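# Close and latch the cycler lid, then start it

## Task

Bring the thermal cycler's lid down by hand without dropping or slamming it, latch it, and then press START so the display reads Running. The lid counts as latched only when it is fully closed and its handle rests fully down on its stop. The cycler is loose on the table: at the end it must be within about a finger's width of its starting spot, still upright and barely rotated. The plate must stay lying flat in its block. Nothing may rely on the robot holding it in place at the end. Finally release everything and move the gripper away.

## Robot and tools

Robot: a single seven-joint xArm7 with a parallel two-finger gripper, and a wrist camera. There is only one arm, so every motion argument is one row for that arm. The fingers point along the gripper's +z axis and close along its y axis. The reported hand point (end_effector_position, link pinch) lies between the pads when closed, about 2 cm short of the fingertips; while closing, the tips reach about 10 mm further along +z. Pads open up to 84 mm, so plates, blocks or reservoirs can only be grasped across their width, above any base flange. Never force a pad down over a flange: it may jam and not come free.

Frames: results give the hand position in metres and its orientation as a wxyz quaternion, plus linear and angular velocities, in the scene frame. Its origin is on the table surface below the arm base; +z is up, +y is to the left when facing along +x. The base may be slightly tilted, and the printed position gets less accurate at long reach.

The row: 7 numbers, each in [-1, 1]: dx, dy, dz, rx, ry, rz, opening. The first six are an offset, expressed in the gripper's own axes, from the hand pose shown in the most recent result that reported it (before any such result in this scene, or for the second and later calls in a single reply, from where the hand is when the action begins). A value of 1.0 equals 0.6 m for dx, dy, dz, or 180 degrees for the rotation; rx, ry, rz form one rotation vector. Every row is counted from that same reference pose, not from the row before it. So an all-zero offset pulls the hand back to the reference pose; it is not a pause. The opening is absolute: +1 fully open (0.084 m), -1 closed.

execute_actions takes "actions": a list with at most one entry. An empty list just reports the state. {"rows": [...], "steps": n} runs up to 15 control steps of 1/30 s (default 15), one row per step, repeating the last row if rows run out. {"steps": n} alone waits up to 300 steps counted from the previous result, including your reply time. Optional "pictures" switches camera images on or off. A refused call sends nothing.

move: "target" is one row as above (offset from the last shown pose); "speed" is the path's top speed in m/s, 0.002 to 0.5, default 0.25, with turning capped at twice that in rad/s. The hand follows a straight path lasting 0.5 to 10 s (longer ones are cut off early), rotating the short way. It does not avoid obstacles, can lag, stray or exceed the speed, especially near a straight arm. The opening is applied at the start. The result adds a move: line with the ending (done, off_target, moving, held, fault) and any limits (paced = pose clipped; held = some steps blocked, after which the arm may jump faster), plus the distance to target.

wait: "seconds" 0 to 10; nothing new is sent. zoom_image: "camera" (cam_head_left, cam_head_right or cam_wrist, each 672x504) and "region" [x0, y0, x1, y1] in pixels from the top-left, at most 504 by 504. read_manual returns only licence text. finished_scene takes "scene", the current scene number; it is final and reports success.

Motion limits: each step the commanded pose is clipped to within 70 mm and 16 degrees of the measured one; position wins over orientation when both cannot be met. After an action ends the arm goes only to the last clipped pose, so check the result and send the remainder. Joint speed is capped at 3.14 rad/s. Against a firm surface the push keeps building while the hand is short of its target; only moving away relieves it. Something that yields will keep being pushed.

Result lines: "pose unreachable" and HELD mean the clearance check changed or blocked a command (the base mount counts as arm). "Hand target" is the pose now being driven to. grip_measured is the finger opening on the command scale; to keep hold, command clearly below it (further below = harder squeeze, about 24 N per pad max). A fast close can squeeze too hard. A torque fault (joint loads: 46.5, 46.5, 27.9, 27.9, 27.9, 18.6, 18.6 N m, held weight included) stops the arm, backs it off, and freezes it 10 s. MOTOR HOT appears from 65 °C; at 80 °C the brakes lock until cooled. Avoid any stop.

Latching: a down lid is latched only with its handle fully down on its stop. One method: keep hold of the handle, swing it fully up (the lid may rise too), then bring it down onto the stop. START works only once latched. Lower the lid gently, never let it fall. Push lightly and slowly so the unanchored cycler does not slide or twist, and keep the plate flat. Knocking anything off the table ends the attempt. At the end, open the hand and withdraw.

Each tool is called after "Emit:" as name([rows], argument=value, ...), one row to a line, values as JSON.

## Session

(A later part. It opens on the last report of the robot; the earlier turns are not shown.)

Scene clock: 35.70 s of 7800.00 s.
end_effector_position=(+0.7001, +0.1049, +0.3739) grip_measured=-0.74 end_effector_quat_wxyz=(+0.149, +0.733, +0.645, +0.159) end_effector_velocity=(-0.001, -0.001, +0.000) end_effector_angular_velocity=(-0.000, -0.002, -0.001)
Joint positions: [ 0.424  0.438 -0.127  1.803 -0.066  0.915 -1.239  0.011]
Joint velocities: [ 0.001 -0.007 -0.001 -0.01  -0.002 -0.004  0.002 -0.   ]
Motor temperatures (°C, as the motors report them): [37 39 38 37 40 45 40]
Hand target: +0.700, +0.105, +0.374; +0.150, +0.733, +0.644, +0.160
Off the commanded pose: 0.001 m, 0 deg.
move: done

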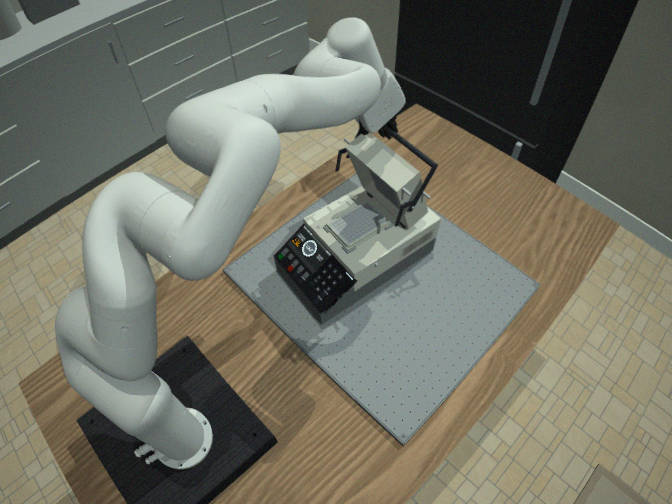

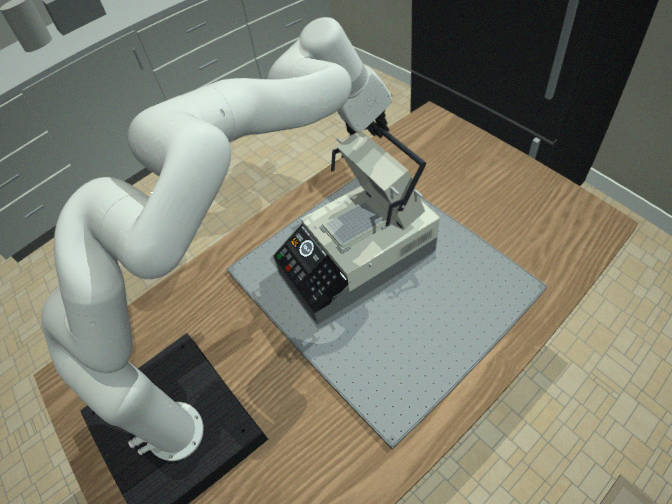

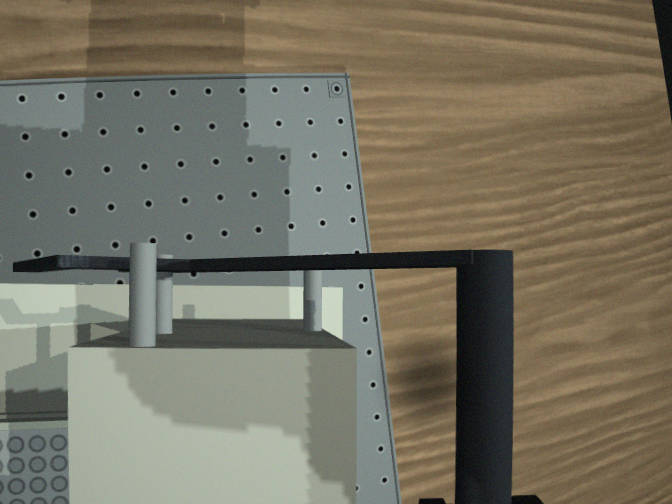

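Emit:
move(target=[0,-0.19,-0.045,0,0,0,-0.85], speed=0.05)

Emit:
move(target=[0,-0.062,0.054,0,0,0,-0.85], speed=0.03)

Scene clock: 39.17 s of 7800.00 s.
end_effector_position=(+0.5865, +0.1200, +0.3503) grip_measured=-0.74 end_effector_quat_wxyz=(+0.149, +0.733, +0.645, +0.159) end_effector_velocity=(-0.001, -0.001, +0.001) end_effector_angular_velocity=(+0.001, -0.002, -0.002)
Joint positions: [ 0.507  0.062 -0.119  1.227 -0.195  0.729 -1.081  0.011]
Joint velocities: [ 0.    -0.006 -0.    -0.005 -0.001 -0.002  0.003 -0.   ]
Motor temperatures (°C, as the motors report them): [37 39 38 37 40 45 40]
Hand target: +0.586, +0.120, +0.350; +0.149, +0.733, +0.645, +0.159
Off the commanded pose: 0.001 m, 0 deg.
move: done

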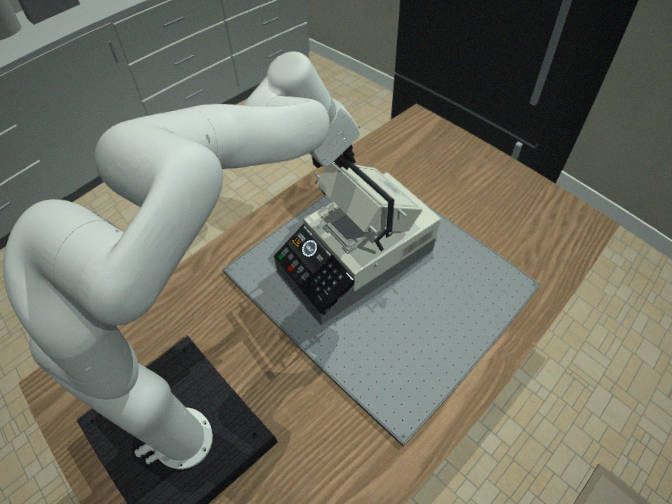

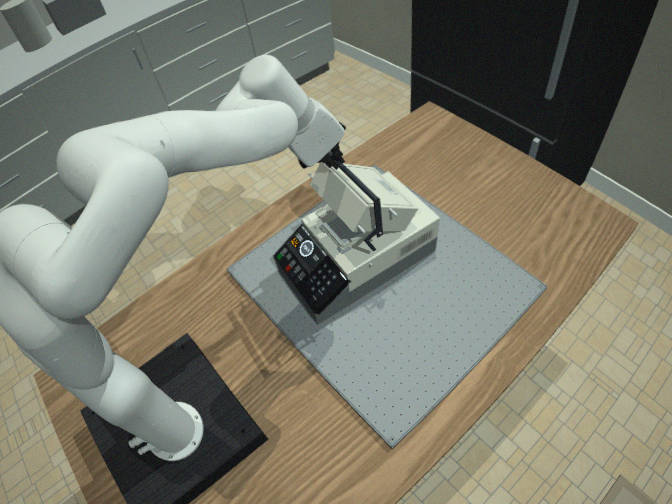

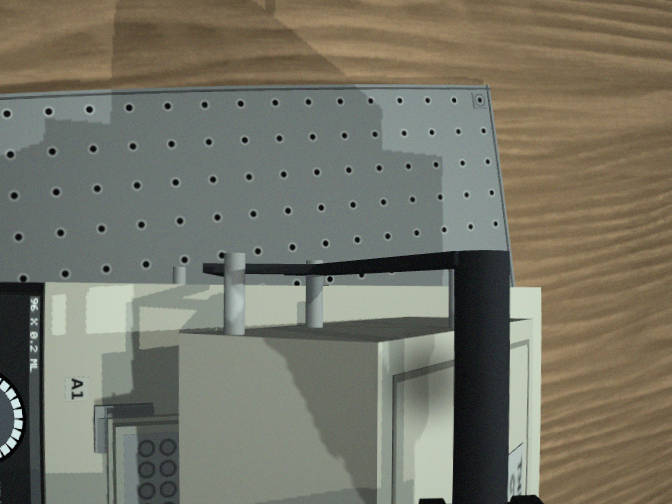

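Scene clock: 41.10 s of 7800.00 s.
end_effector_position=(+0.5670, +0.1236, +0.3052) grip_measured=-0.74 end_effector_quat_wxyz=(+0.149, +0.733, +0.644, +0.159) end_effector_velocity=(-0.000, +0.000, -0.001) end_effector_angular_velocity=(-0.000, -0.001, -0.000)
Joint positions: [ 0.515  0.045 -0.117  1.076 -0.242  0.6   -1.018  0.011]
Joint velocities: [ 0.001 -0.    -0.001 -0.003 -0.002 -0.003  0.002 -0.   ]
Motor temperatures (°C, as the motors report them): [37 39 38 37 40 45 40]
Hand target: +0.567, +0.124, +0.305; +0.149, +0.733, +0.645, +0.159
Off the commanded pose: 0.001 m, 0 deg.
move: done

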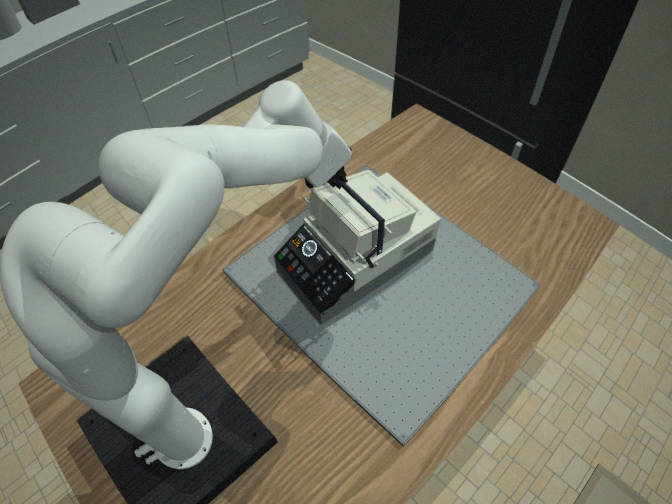

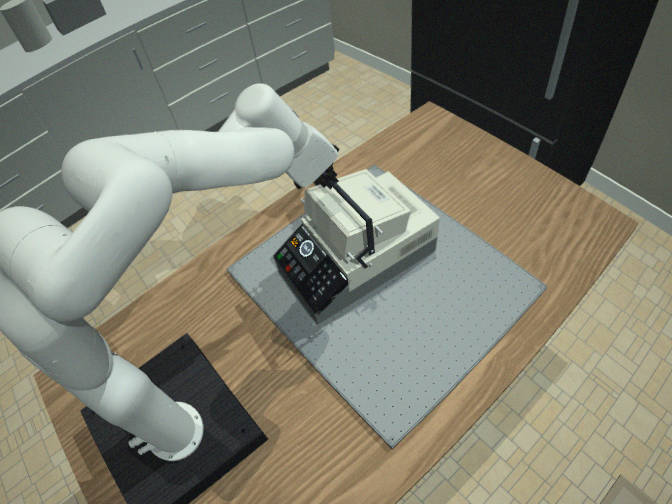

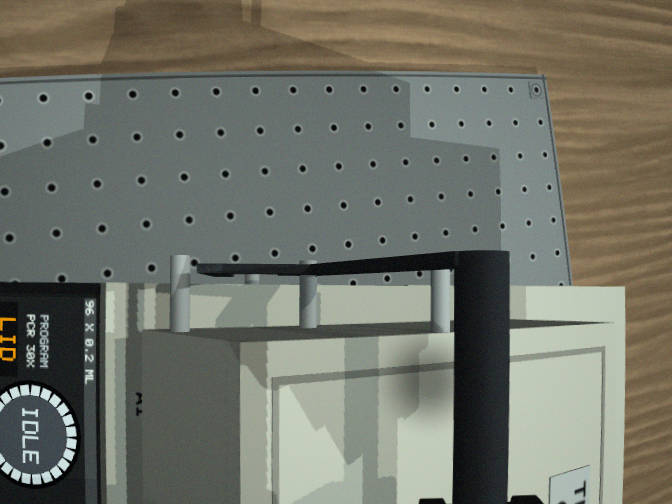

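Matches the earlier sequence, so I'll repeat the closing and latching moves.

Emit:
move(target=[0,-0.013,0.049,0,0,0,-0.85], speed=0.015)

Emit:
move(target=[0,-0.097,-0.031,0,0,0,-0.85], speed=0.03)

Scene clock: 44.23 s of 7800.00 s.
end_effector_position=(+0.5749, +0.1237, +0.2792) grip_measured=-0.74 end_effector_quat_wxyz=(+0.151, +0.733, +0.643, +0.162) end_effector_velocity=(+0.001, +0.000, -0.002) end_effector_angular_velocity=(-0.002, +0.003, -0.001)
Joint positions: [ 0.512  0.099 -0.125  1.059 -0.254  0.521 -1.002  0.011]
Joint velocities: [ 0.001  0.007 -0.001  0.005 -0.     0.002  0.001  0.   ]
Motor temperatures (°C, as the motors report them): [37 39 38 37 40 45 40]
Hand target: +0.573, +0.124, +0.275; +0.149, +0.733, +0.644, +0.159
Off the commanded pose: 0.005 m, 0 deg.
move: off_target

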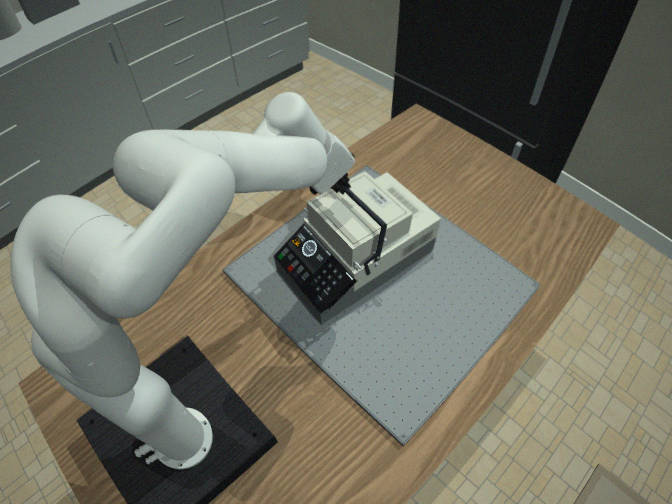

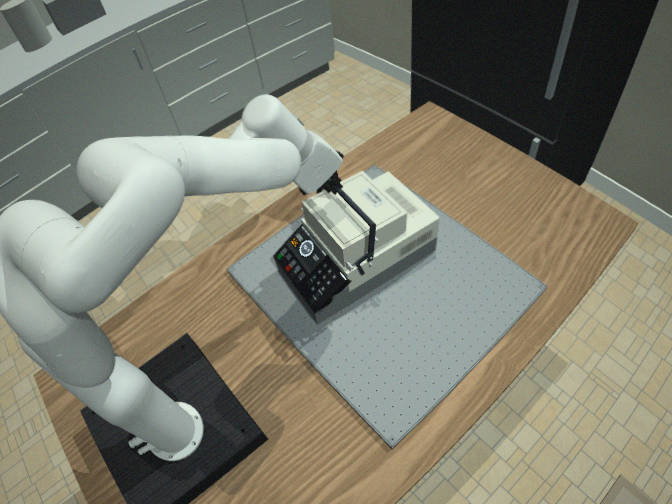

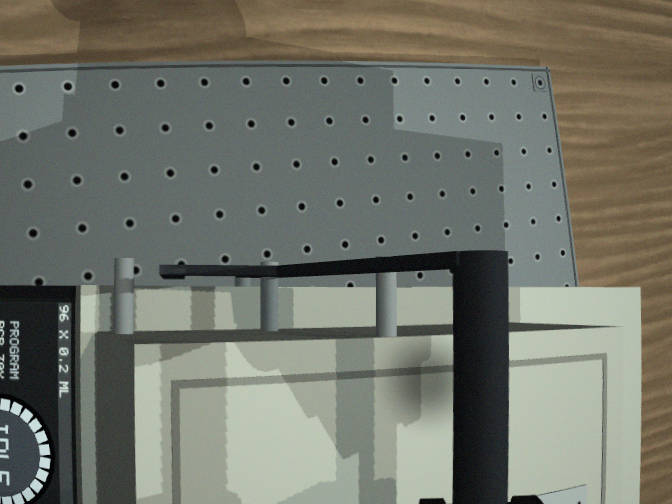

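Scene clock: 46.57 s of 7800.00 s.
end_effector_position=(+0.5139, +0.1313, +0.2677) grip_measured=-0.74 end_effector_quat_wxyz=(+0.150, +0.733, +0.644, +0.159) end_effector_velocity=(-0.001, -0.001, +0.002) end_effector_angular_velocity=(+0.001, -0.004, -0.002)
Joint positions: [ 0.536 -0.058 -0.104  0.845 -0.352  0.486 -0.877  0.011]
Joint velocities: [-0.001 -0.008  0.    -0.004 -0.002  0.     0.003 -0.   ]
Motor temperatures (°C, as the motors report them): [37 39 38 37 40 45 40]
Hand target: +0.515, +0.131, +0.271; +0.151, +0.733, +0.643, +0.162
Off the commanded pose: 0.003 m, 0 deg.
move: done

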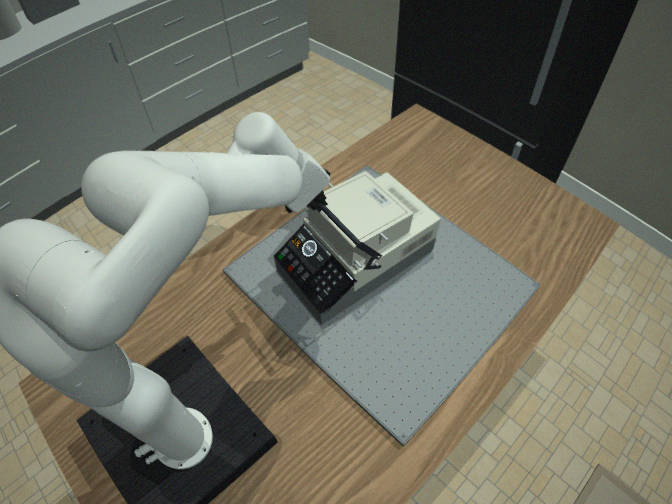

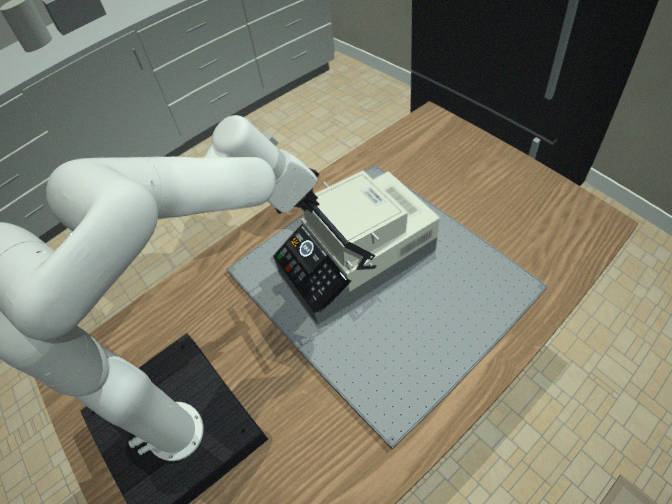

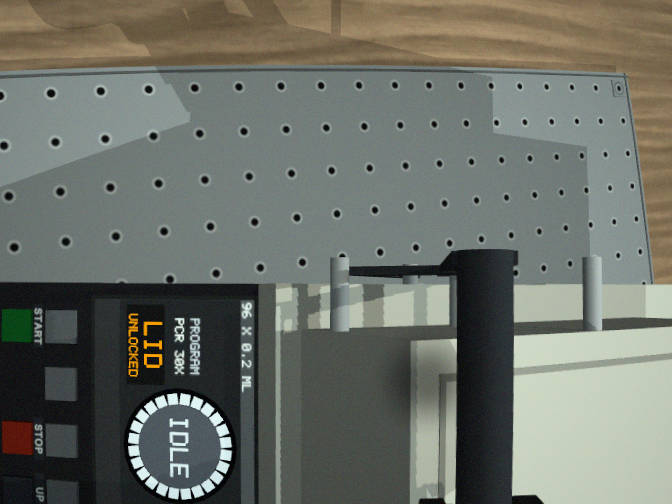

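Emit:
move(target=[0,-0.074,0.02,0,0,0,-0.85], speed=0.025)

Emit:
move(target=[0,-0.04,0.036,0,0,0,-0.85], speed=0.02)

Emit:
move(target=[0,-0.021,0.027,0,0,0,-0.85], speed=0.015)

Scene clock: 50.10 s of 7800.00 s.
end_effector_position=(+0.4795, +0.1361, +0.2382) grip_measured=-0.74 end_effector_quat_wxyz=(+0.150, +0.734, +0.643, +0.159) end_effector_velocity=(-0.001, +0.001, +0.000) end_effector_angular_velocity=(+0.001, -0.004, +0.001)
Joint positions: [ 0.533 -0.101 -0.083  0.708 -0.45   0.405 -0.758  0.012]
Joint velocities: [ 0.    -0.003  0.001 -0.004 -0.006 -0.004  0.006  0.   ]
Motor temperatures (°C, as the motors report them): [37 39 38 37 40 45 40]
Hand target: +0.479, +0.137, +0.238; +0.150, +0.733, +0.644, +0.159
Off the commanded pose: 0.001 m, 0 deg.
move: done

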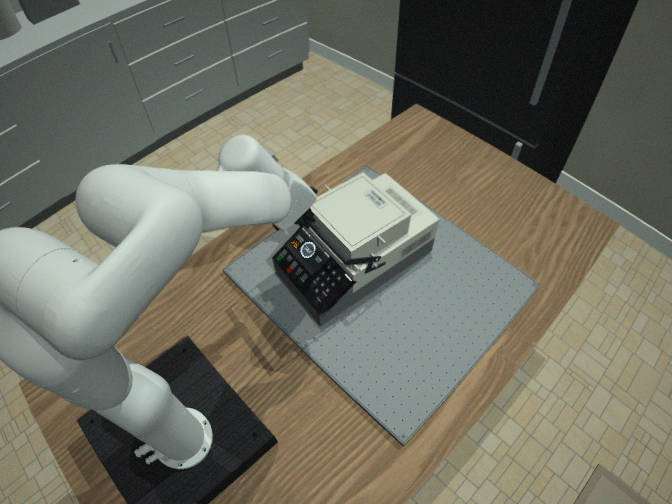

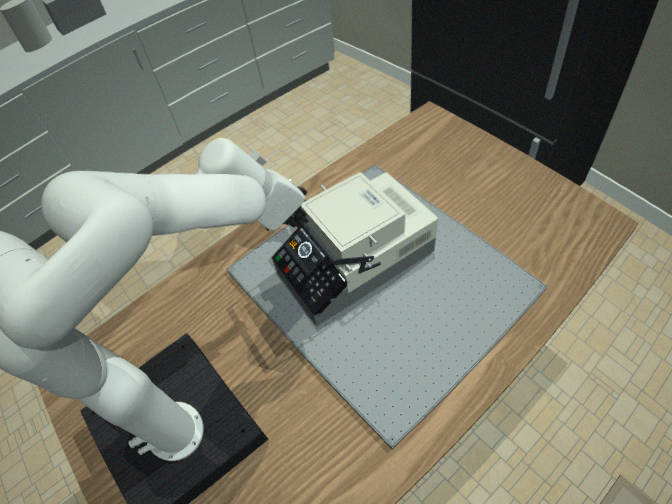

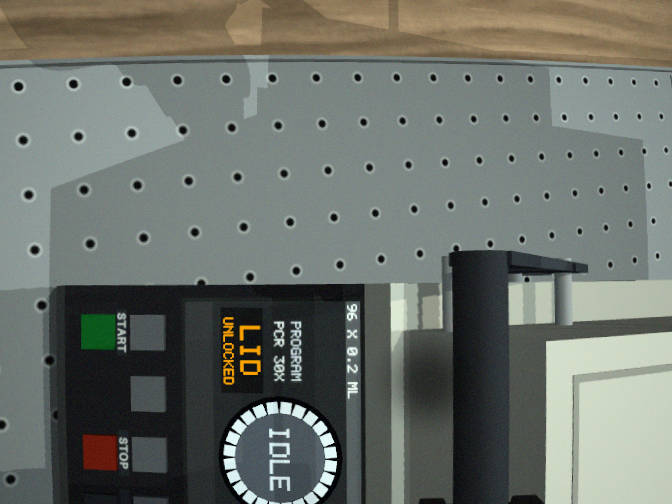

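Scene clock: 51.97 s of 7800.00 s.
end_effector_position=(+0.4675, +0.1385, +0.2087) grip_measured=-0.74 end_effector_quat_wxyz=(+0.150, +0.734, +0.643, +0.159) end_effector_velocity=(-0.001, +0.000, -0.001) end_effector_angular_velocity=(+0.000, -0.001, +0.000)
Joint positions: [ 0.515 -0.067 -0.072  0.652 -0.549  0.323 -0.653  0.011]
Joint velocities: [-0.     0.001  0.001 -0.003 -0.008 -0.004  0.008  0.   ]
Motor temperatures (°C, as the motors report them): [37 39 38 37 40 45 40]
Hand target: +0.467, +0.139, +0.208; +0.150, +0.734, +0.643, +0.159
Off the commanded pose: 0.000 m, 0 deg.
move: done

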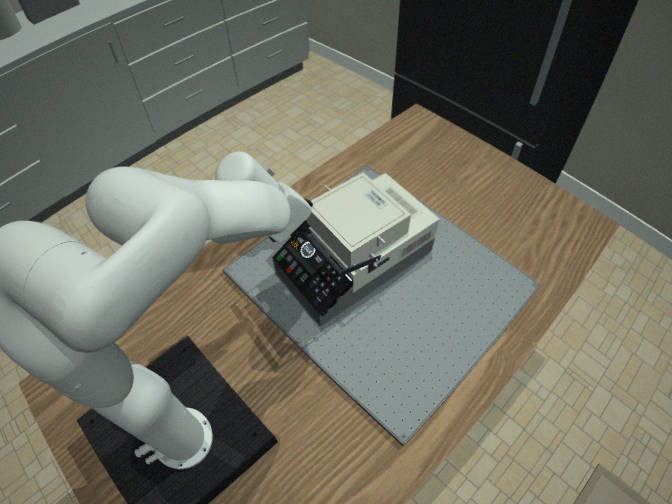

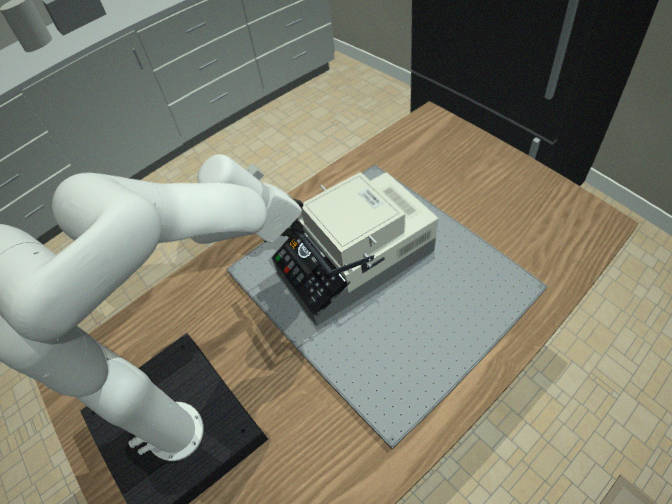

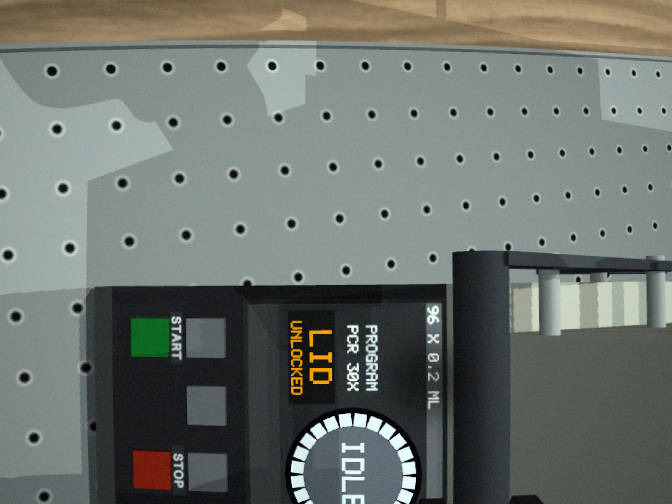

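Scene clock: 53.57 s of 7800.00 s.
end_effector_position=(+0.4667, +0.1409, +0.1930) grip_measured=-0.74 end_effector_quat_wxyz=(+0.152, +0.733, +0.642, +0.164) end_effector_velocity=(-0.000, +0.000, -0.004) end_effector_angular_velocity=(-0.009, +0.007, +0.000)
Joint positions: [ 0.502 -0.028 -0.07   0.641 -0.636  0.267 -0.569  0.012]
Joint velocities: [ 0.001  0.011  0.002  0.007 -0.011  0.007  0.011  0.   ]
Motor temperatures (°C, as the motors report them): [37 39 38 37 40 45 40]
Hand target: +0.463, +0.140, +0.189; +0.150, +0.734, +0.643, +0.159
Off the commanded pose: 0.006 m, 1 deg.
move: off_target

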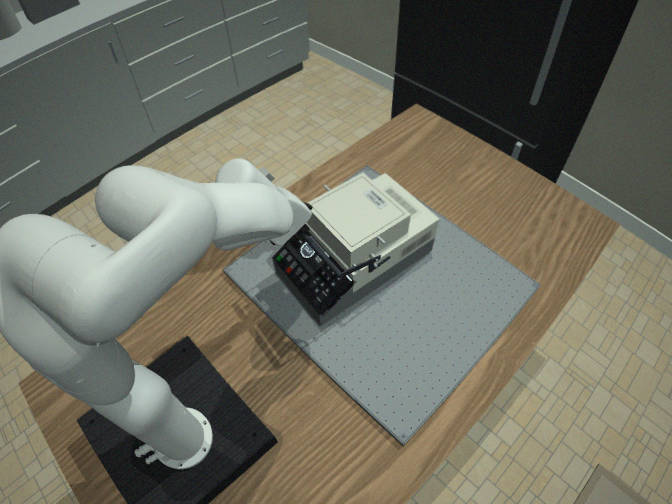

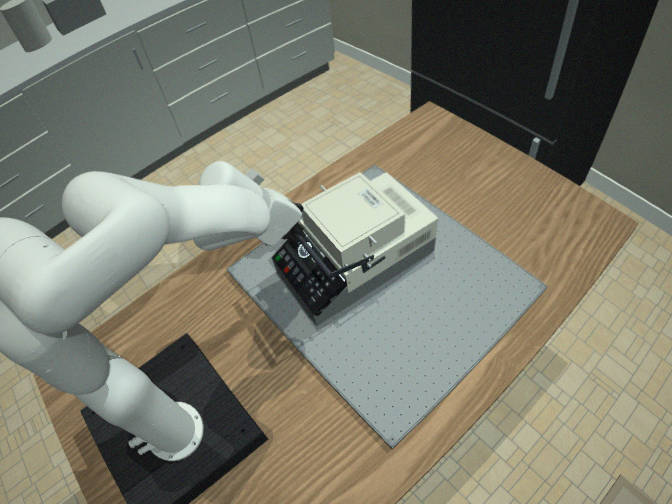

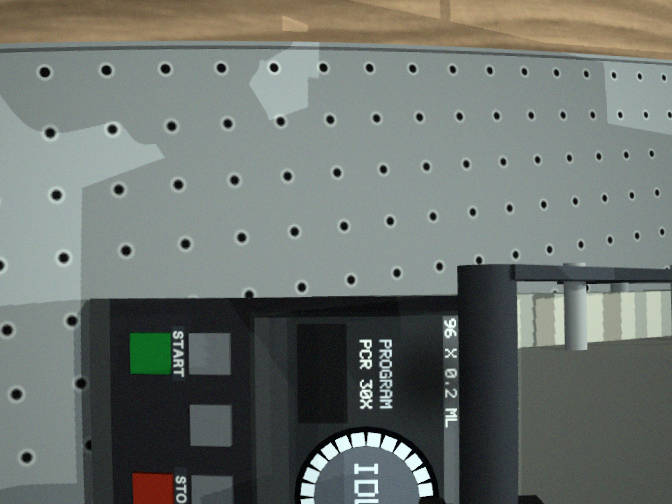

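Emit:
move(target=[-0.018,-0.008,-0.005,-0.001,0.0105,-0.0225,-1], speed=0.01)

Emit:
zoom_image(camera="cam_head_right", region=[260,100,480,340])

Scene clock: 59.87 s of 7800.00 s.
end_effector_position=(+0.4608, +0.1317, +0.1942) grip_measured=-0.73 end_effector_quat_wxyz=(+0.149, +0.707, +0.670, +0.174) end_effector_velocity=(+0.000, +0.000, -0.000) end_effector_angular_velocity=(+0.000, -0.000, +0.003)
Joint positions: [ 0.494 -0.062 -0.095  0.587 -0.586  0.208 -0.718  0.012]
Joint velocities: [-0.     0.    -0.    -0.     0.003 -0.002 -0.006  0.   ]
Motor temperatures (°C, as the motors report them): [37 39 38 36 40 45 40]
Hand target: +0.460, +0.131, +0.193; +0.148, +0.707, +0.670, +0.172
Off the commanded pose: 0.002 m, 0 deg.
move: done

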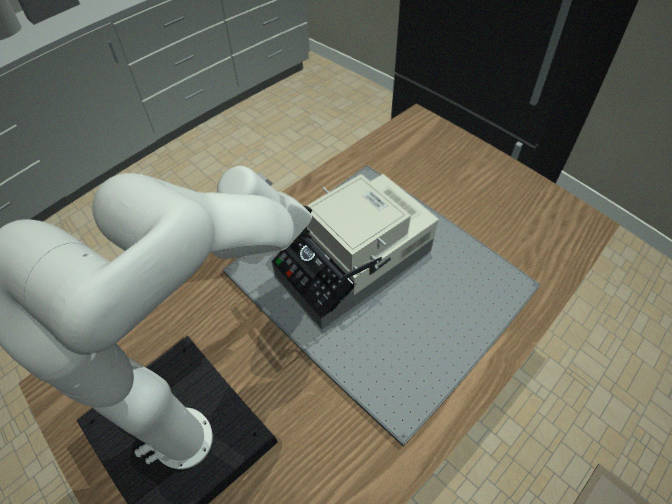

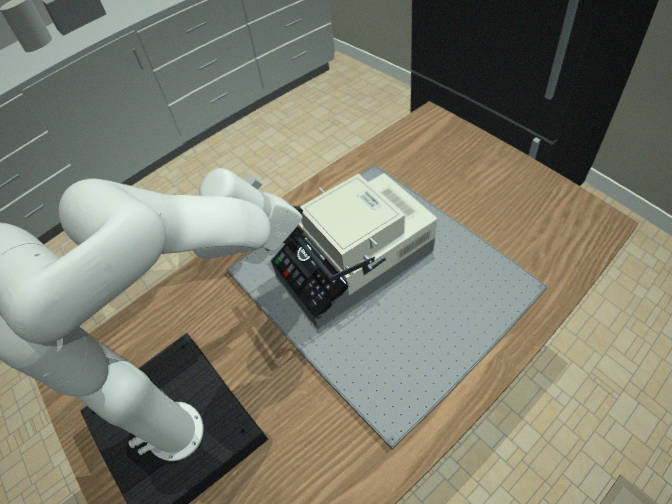

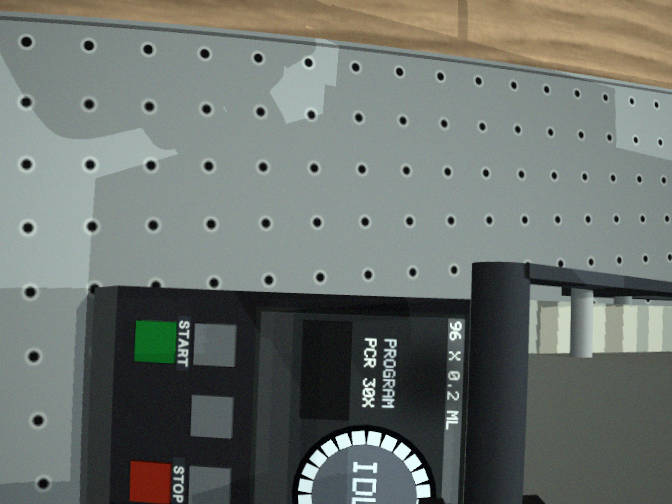

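Region (260, 100, 480, 340) of cam_head_right's 672x504 image, scaled by 2.100, with more detail than that image has; it fills the left 462 columns of this view, and the rest is white.

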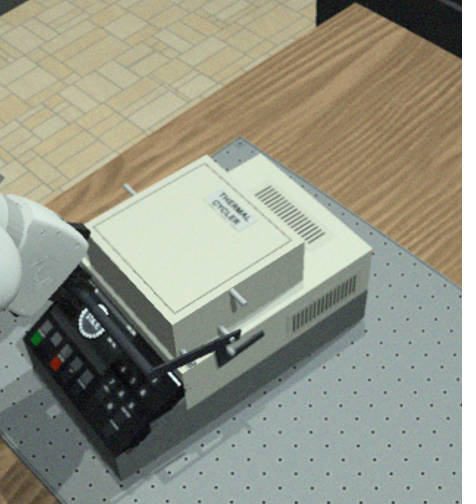

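Emit:
move(target=[-0.009,0.001,0,0,0.004,-0.009,-1], speed=0.01)

Emit:
move(target=[0,-0.002,0,0,0,0,-0.5])

Emit:
move(target=[0,-0.01,-0.08,0,0,0,-0.5], speed=0.06)

Emit:
move(target=[0,-0.09,0.02,0,0,0,-1], speed=0.12)

Emit:
zoom_image(camera="cam_head_right", region=[260,100,480,340])

Scene clock: 63.53 s of 7800.00 s.
end_effector_position=(+0.4610, +0.1276, +0.1946) grip_measured=-0.72 end_effector_quat_wxyz=(+0.147, +0.695, +0.681, +0.178) end_effector_velocity=(+0.001, -0.001, +0.001) end_effector_angular_velocity=(+0.001, -0.002, +0.002)
Joint positions: [ 0.495 -0.068 -0.11   0.573 -0.543  0.184 -0.801  0.012]
Joint velocities: [-0.001 -0.001 -0.001 -0.001  0.006 -0.003 -0.009 -0.   ]
Motor temperatures (°C, as the motors report them): [37 39 38 36 40 45 40]
Hand target: +0.461, +0.126, +0.194; +0.147, +0.696, +0.680, +0.176
Off the commanded pose: 0.001 m, 0 deg.
move: done

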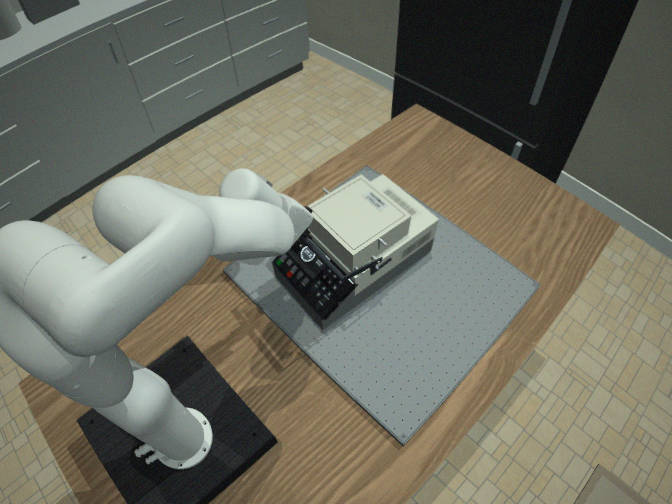

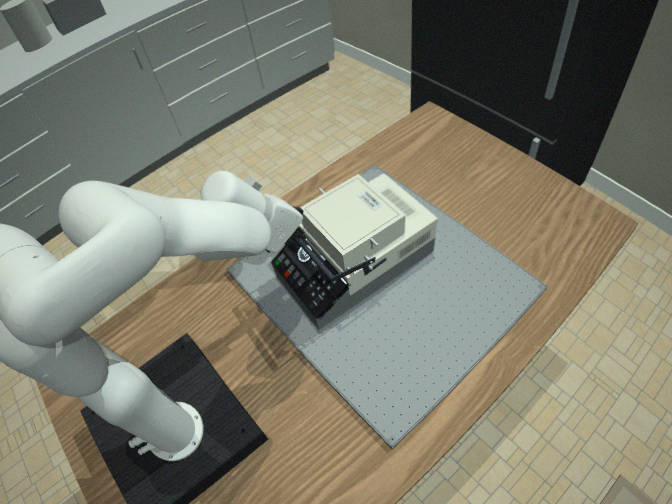

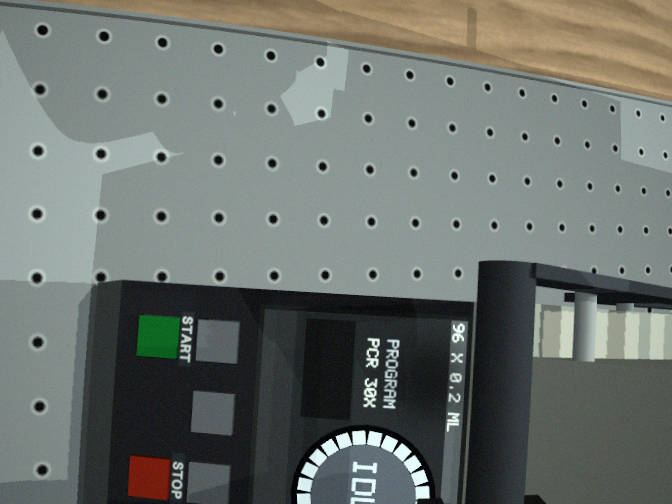

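Scene clock: 64.23 s of 7800.00 s.
end_effector_position=(+0.4599, +0.1274, +0.1939) grip_measured=-0.52 end_effector_quat_wxyz=(+0.147, +0.695, +0.681, +0.178) end_effector_velocity=(+0.001, +0.002, +0.001) end_effector_angular_velocity=(+0.003, -0.005, +0.004)
Joint positions: [ 0.497 -0.069 -0.113  0.57  -0.549  0.183 -0.796  0.021]
Joint velocities: [ 0.001 -0.001  0.002  0.001 -0.002 -0.004  0.001 -0.   ]
Motor temperatures (°C, as the motors report them): [37 39 38 36 40 45 40]
Hand target: +0.460, +0.128, +0.194; +0.147, +0.695, +0.681, +0.178
Off the commanded pose: 0.000 m, 0 deg.
move: done

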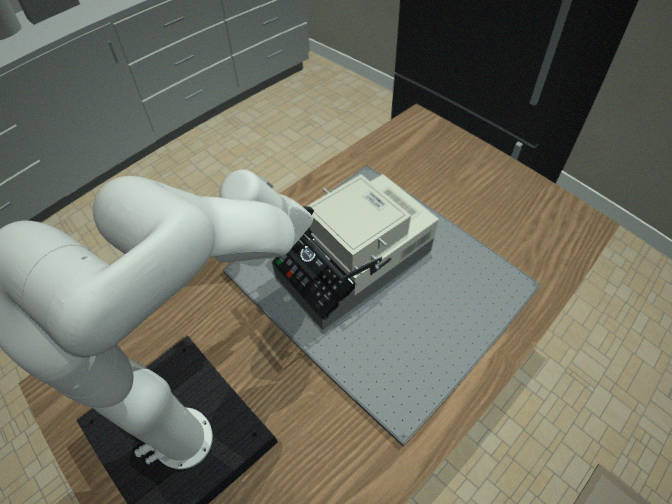

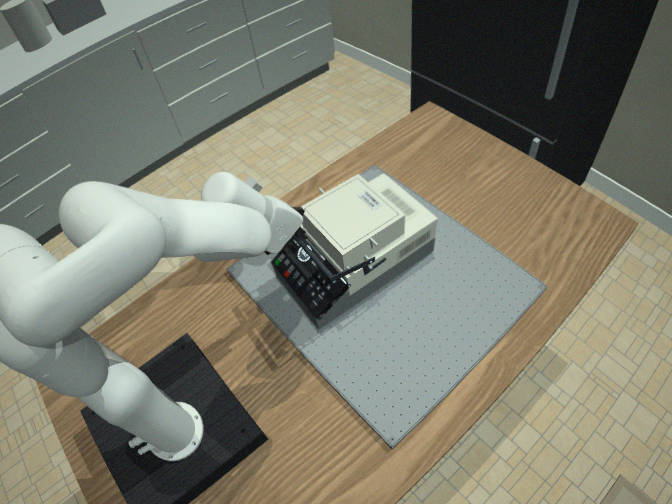

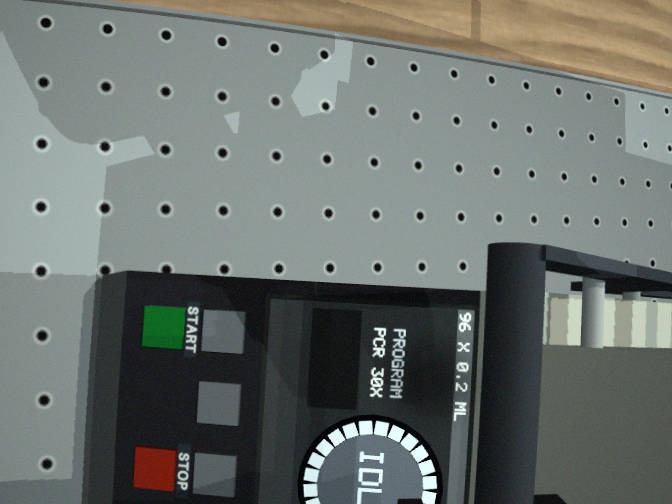

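Scene clock: 65.40 s of 7800.00 s.
end_effector_position=(+0.4331, +0.1258, +0.2340) grip_measured=-0.52 end_effector_quat_wxyz=(+0.147, +0.695, +0.681, +0.178) end_effector_velocity=(-0.001, +0.000, +0.000) end_effector_angular_velocity=(-0.000, +0.002, -0.000)
Joint positions: [ 0.543 -0.262 -0.112  0.51  -0.447  0.322 -0.875  0.021]
Joint velocities: [ 0.002 -0.005 -0.    -0.002  0.004  0.005 -0.003  0.   ]
Motor temperatures (°C, as the motors report them): [37 39 38 36 40 45 40]
Hand target: +0.433, +0.126, +0.234; +0.147, +0.695, +0.681, +0.178
Off the commanded pose: 0.000 m, 0 deg.
move: done

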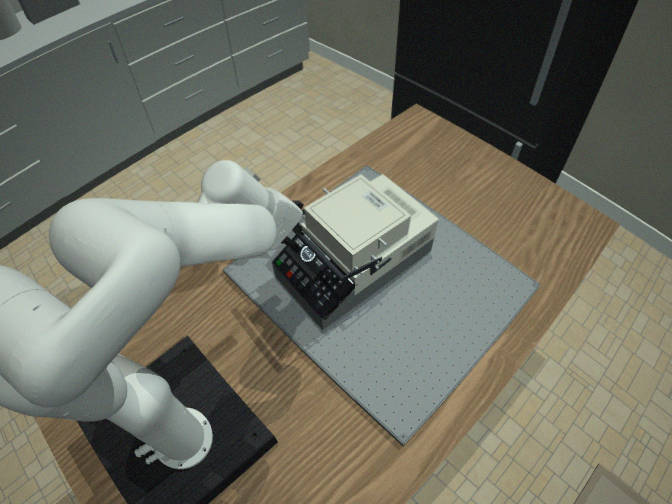

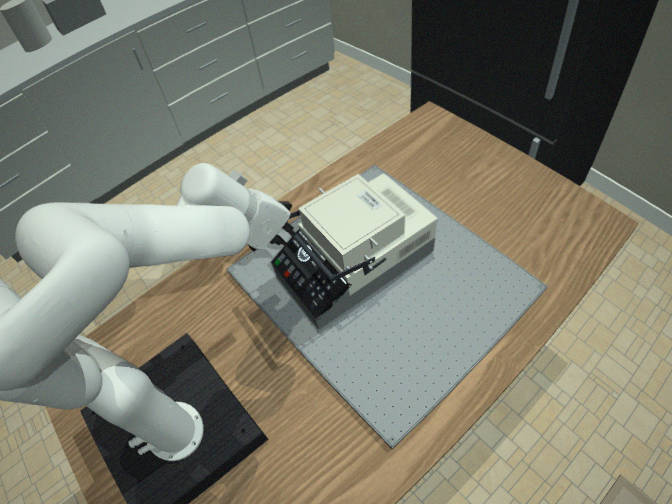

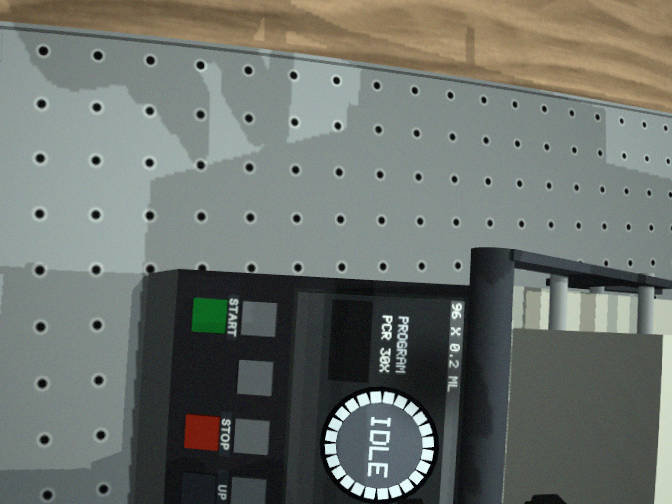

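Scene clock: 66.23 s of 7800.00 s.
end_effector_position=(+0.3906, +0.1279, +0.1997) grip_measured=-1.00 end_effector_quat_wxyz=(+0.146, +0.695, +0.681, +0.178) end_effector_velocity=(-0.003, -0.000, -0.003) end_effector_angular_velocity=(-0.003, -0.002, -0.003)
Joint positions: [ 0.471 -0.304 -0.036  0.36  -0.585  0.222 -0.717  0.   ]
Joint velocities: [-0.017 -0.002  0.017 -0.011 -0.023 -0.008  0.026  0.   ]
Motor temperatures (°C, as the motors report them): [37 39 38 36 40 45 40]
Hand target: +0.390, +0.128, +0.199; +0.147, +0.695, +0.681, +0.177
Off the commanded pose: 0.001 m, 0 deg.
move: done

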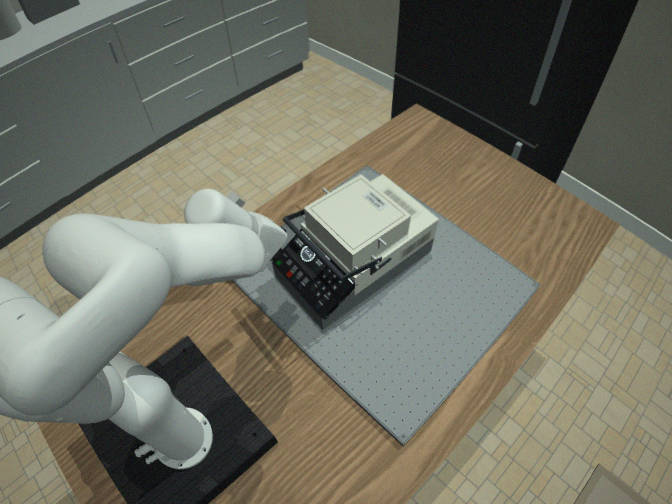

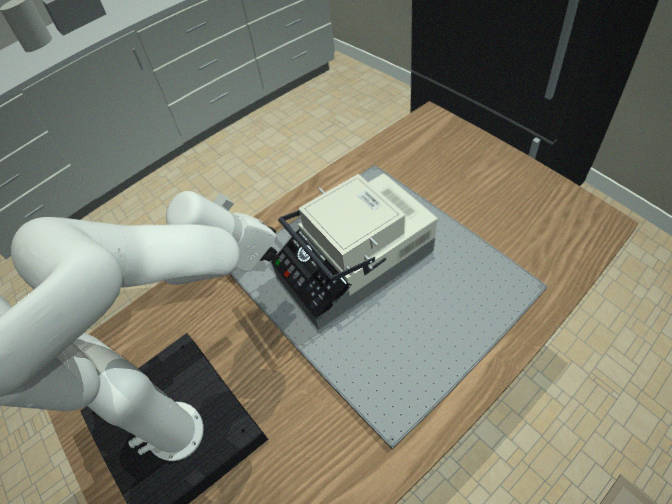

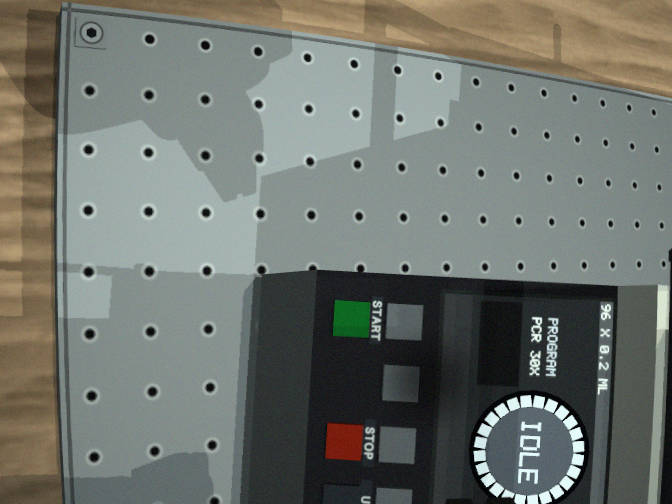

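Region (260, 100, 480, 340) of cam_head_right's 672x504 image, scaled by 2.100, with more detail than that image has; it fills the left 462 columns of this view, and the rest is white.

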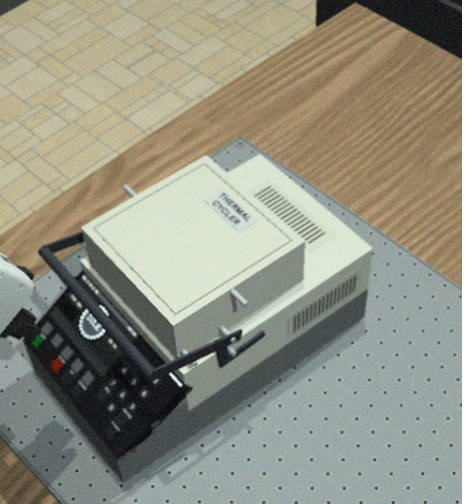

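Emit:
move(target=[0.073,-0.045,0.13,0,0,0,-1], speed=0.1)

Scene clock: 71.80 s of 7800.00 s.
end_effector_position=(+0.4014, +0.1756, +0.1198) grip_measured=-1.00 end_effector_quat_wxyz=(+0.145, +0.696, +0.681, +0.176) end_effector_velocity=(+0.000, +0.000, -0.001) end_effector_angular_velocity=(+0.003, -0.019, -0.001)
Joint positions: [ 0.355  0.088  0.101  0.578 -1.431  0.129  0.157  0.   ]
Joint velocities: [ 0.005  0.005 -0.006  0.011 -0.107  0.     0.107  0.   ]
Motor temperatures (°C, as the motors report them): [37 39 38 36 40 45 40]
Hand target: +0.401, +0.176, +0.120; +0.146, +0.695, +0.681, +0.177
Off the commanded pose: 0.000 m, 0 deg.
After step 90, 1.00 s passed at rest.
move: done

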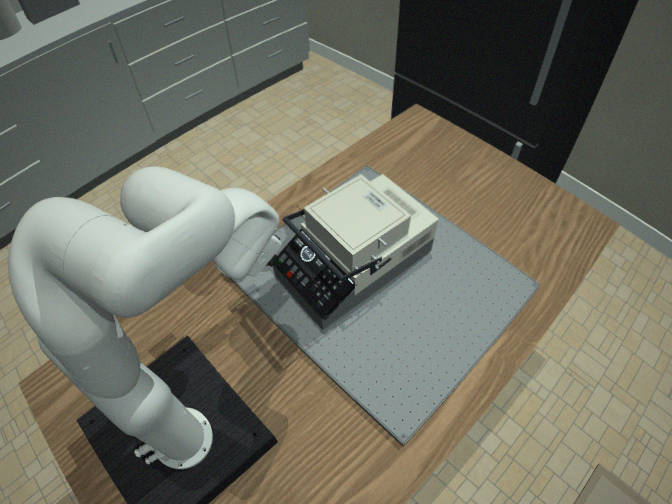

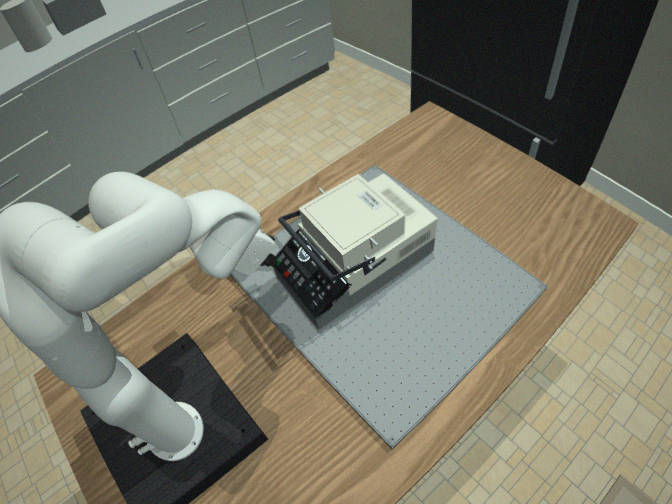

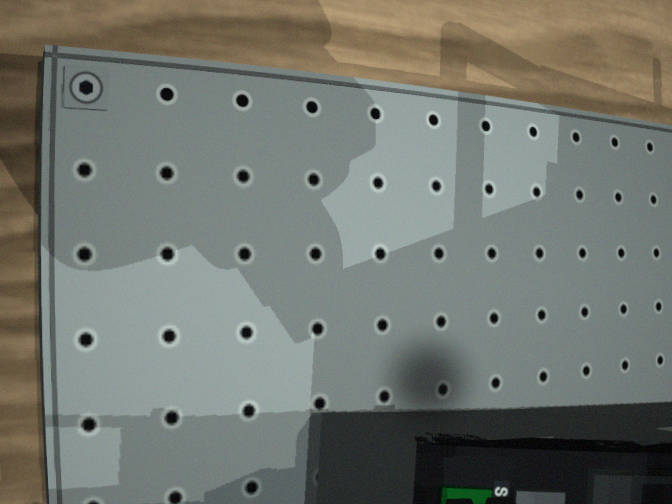

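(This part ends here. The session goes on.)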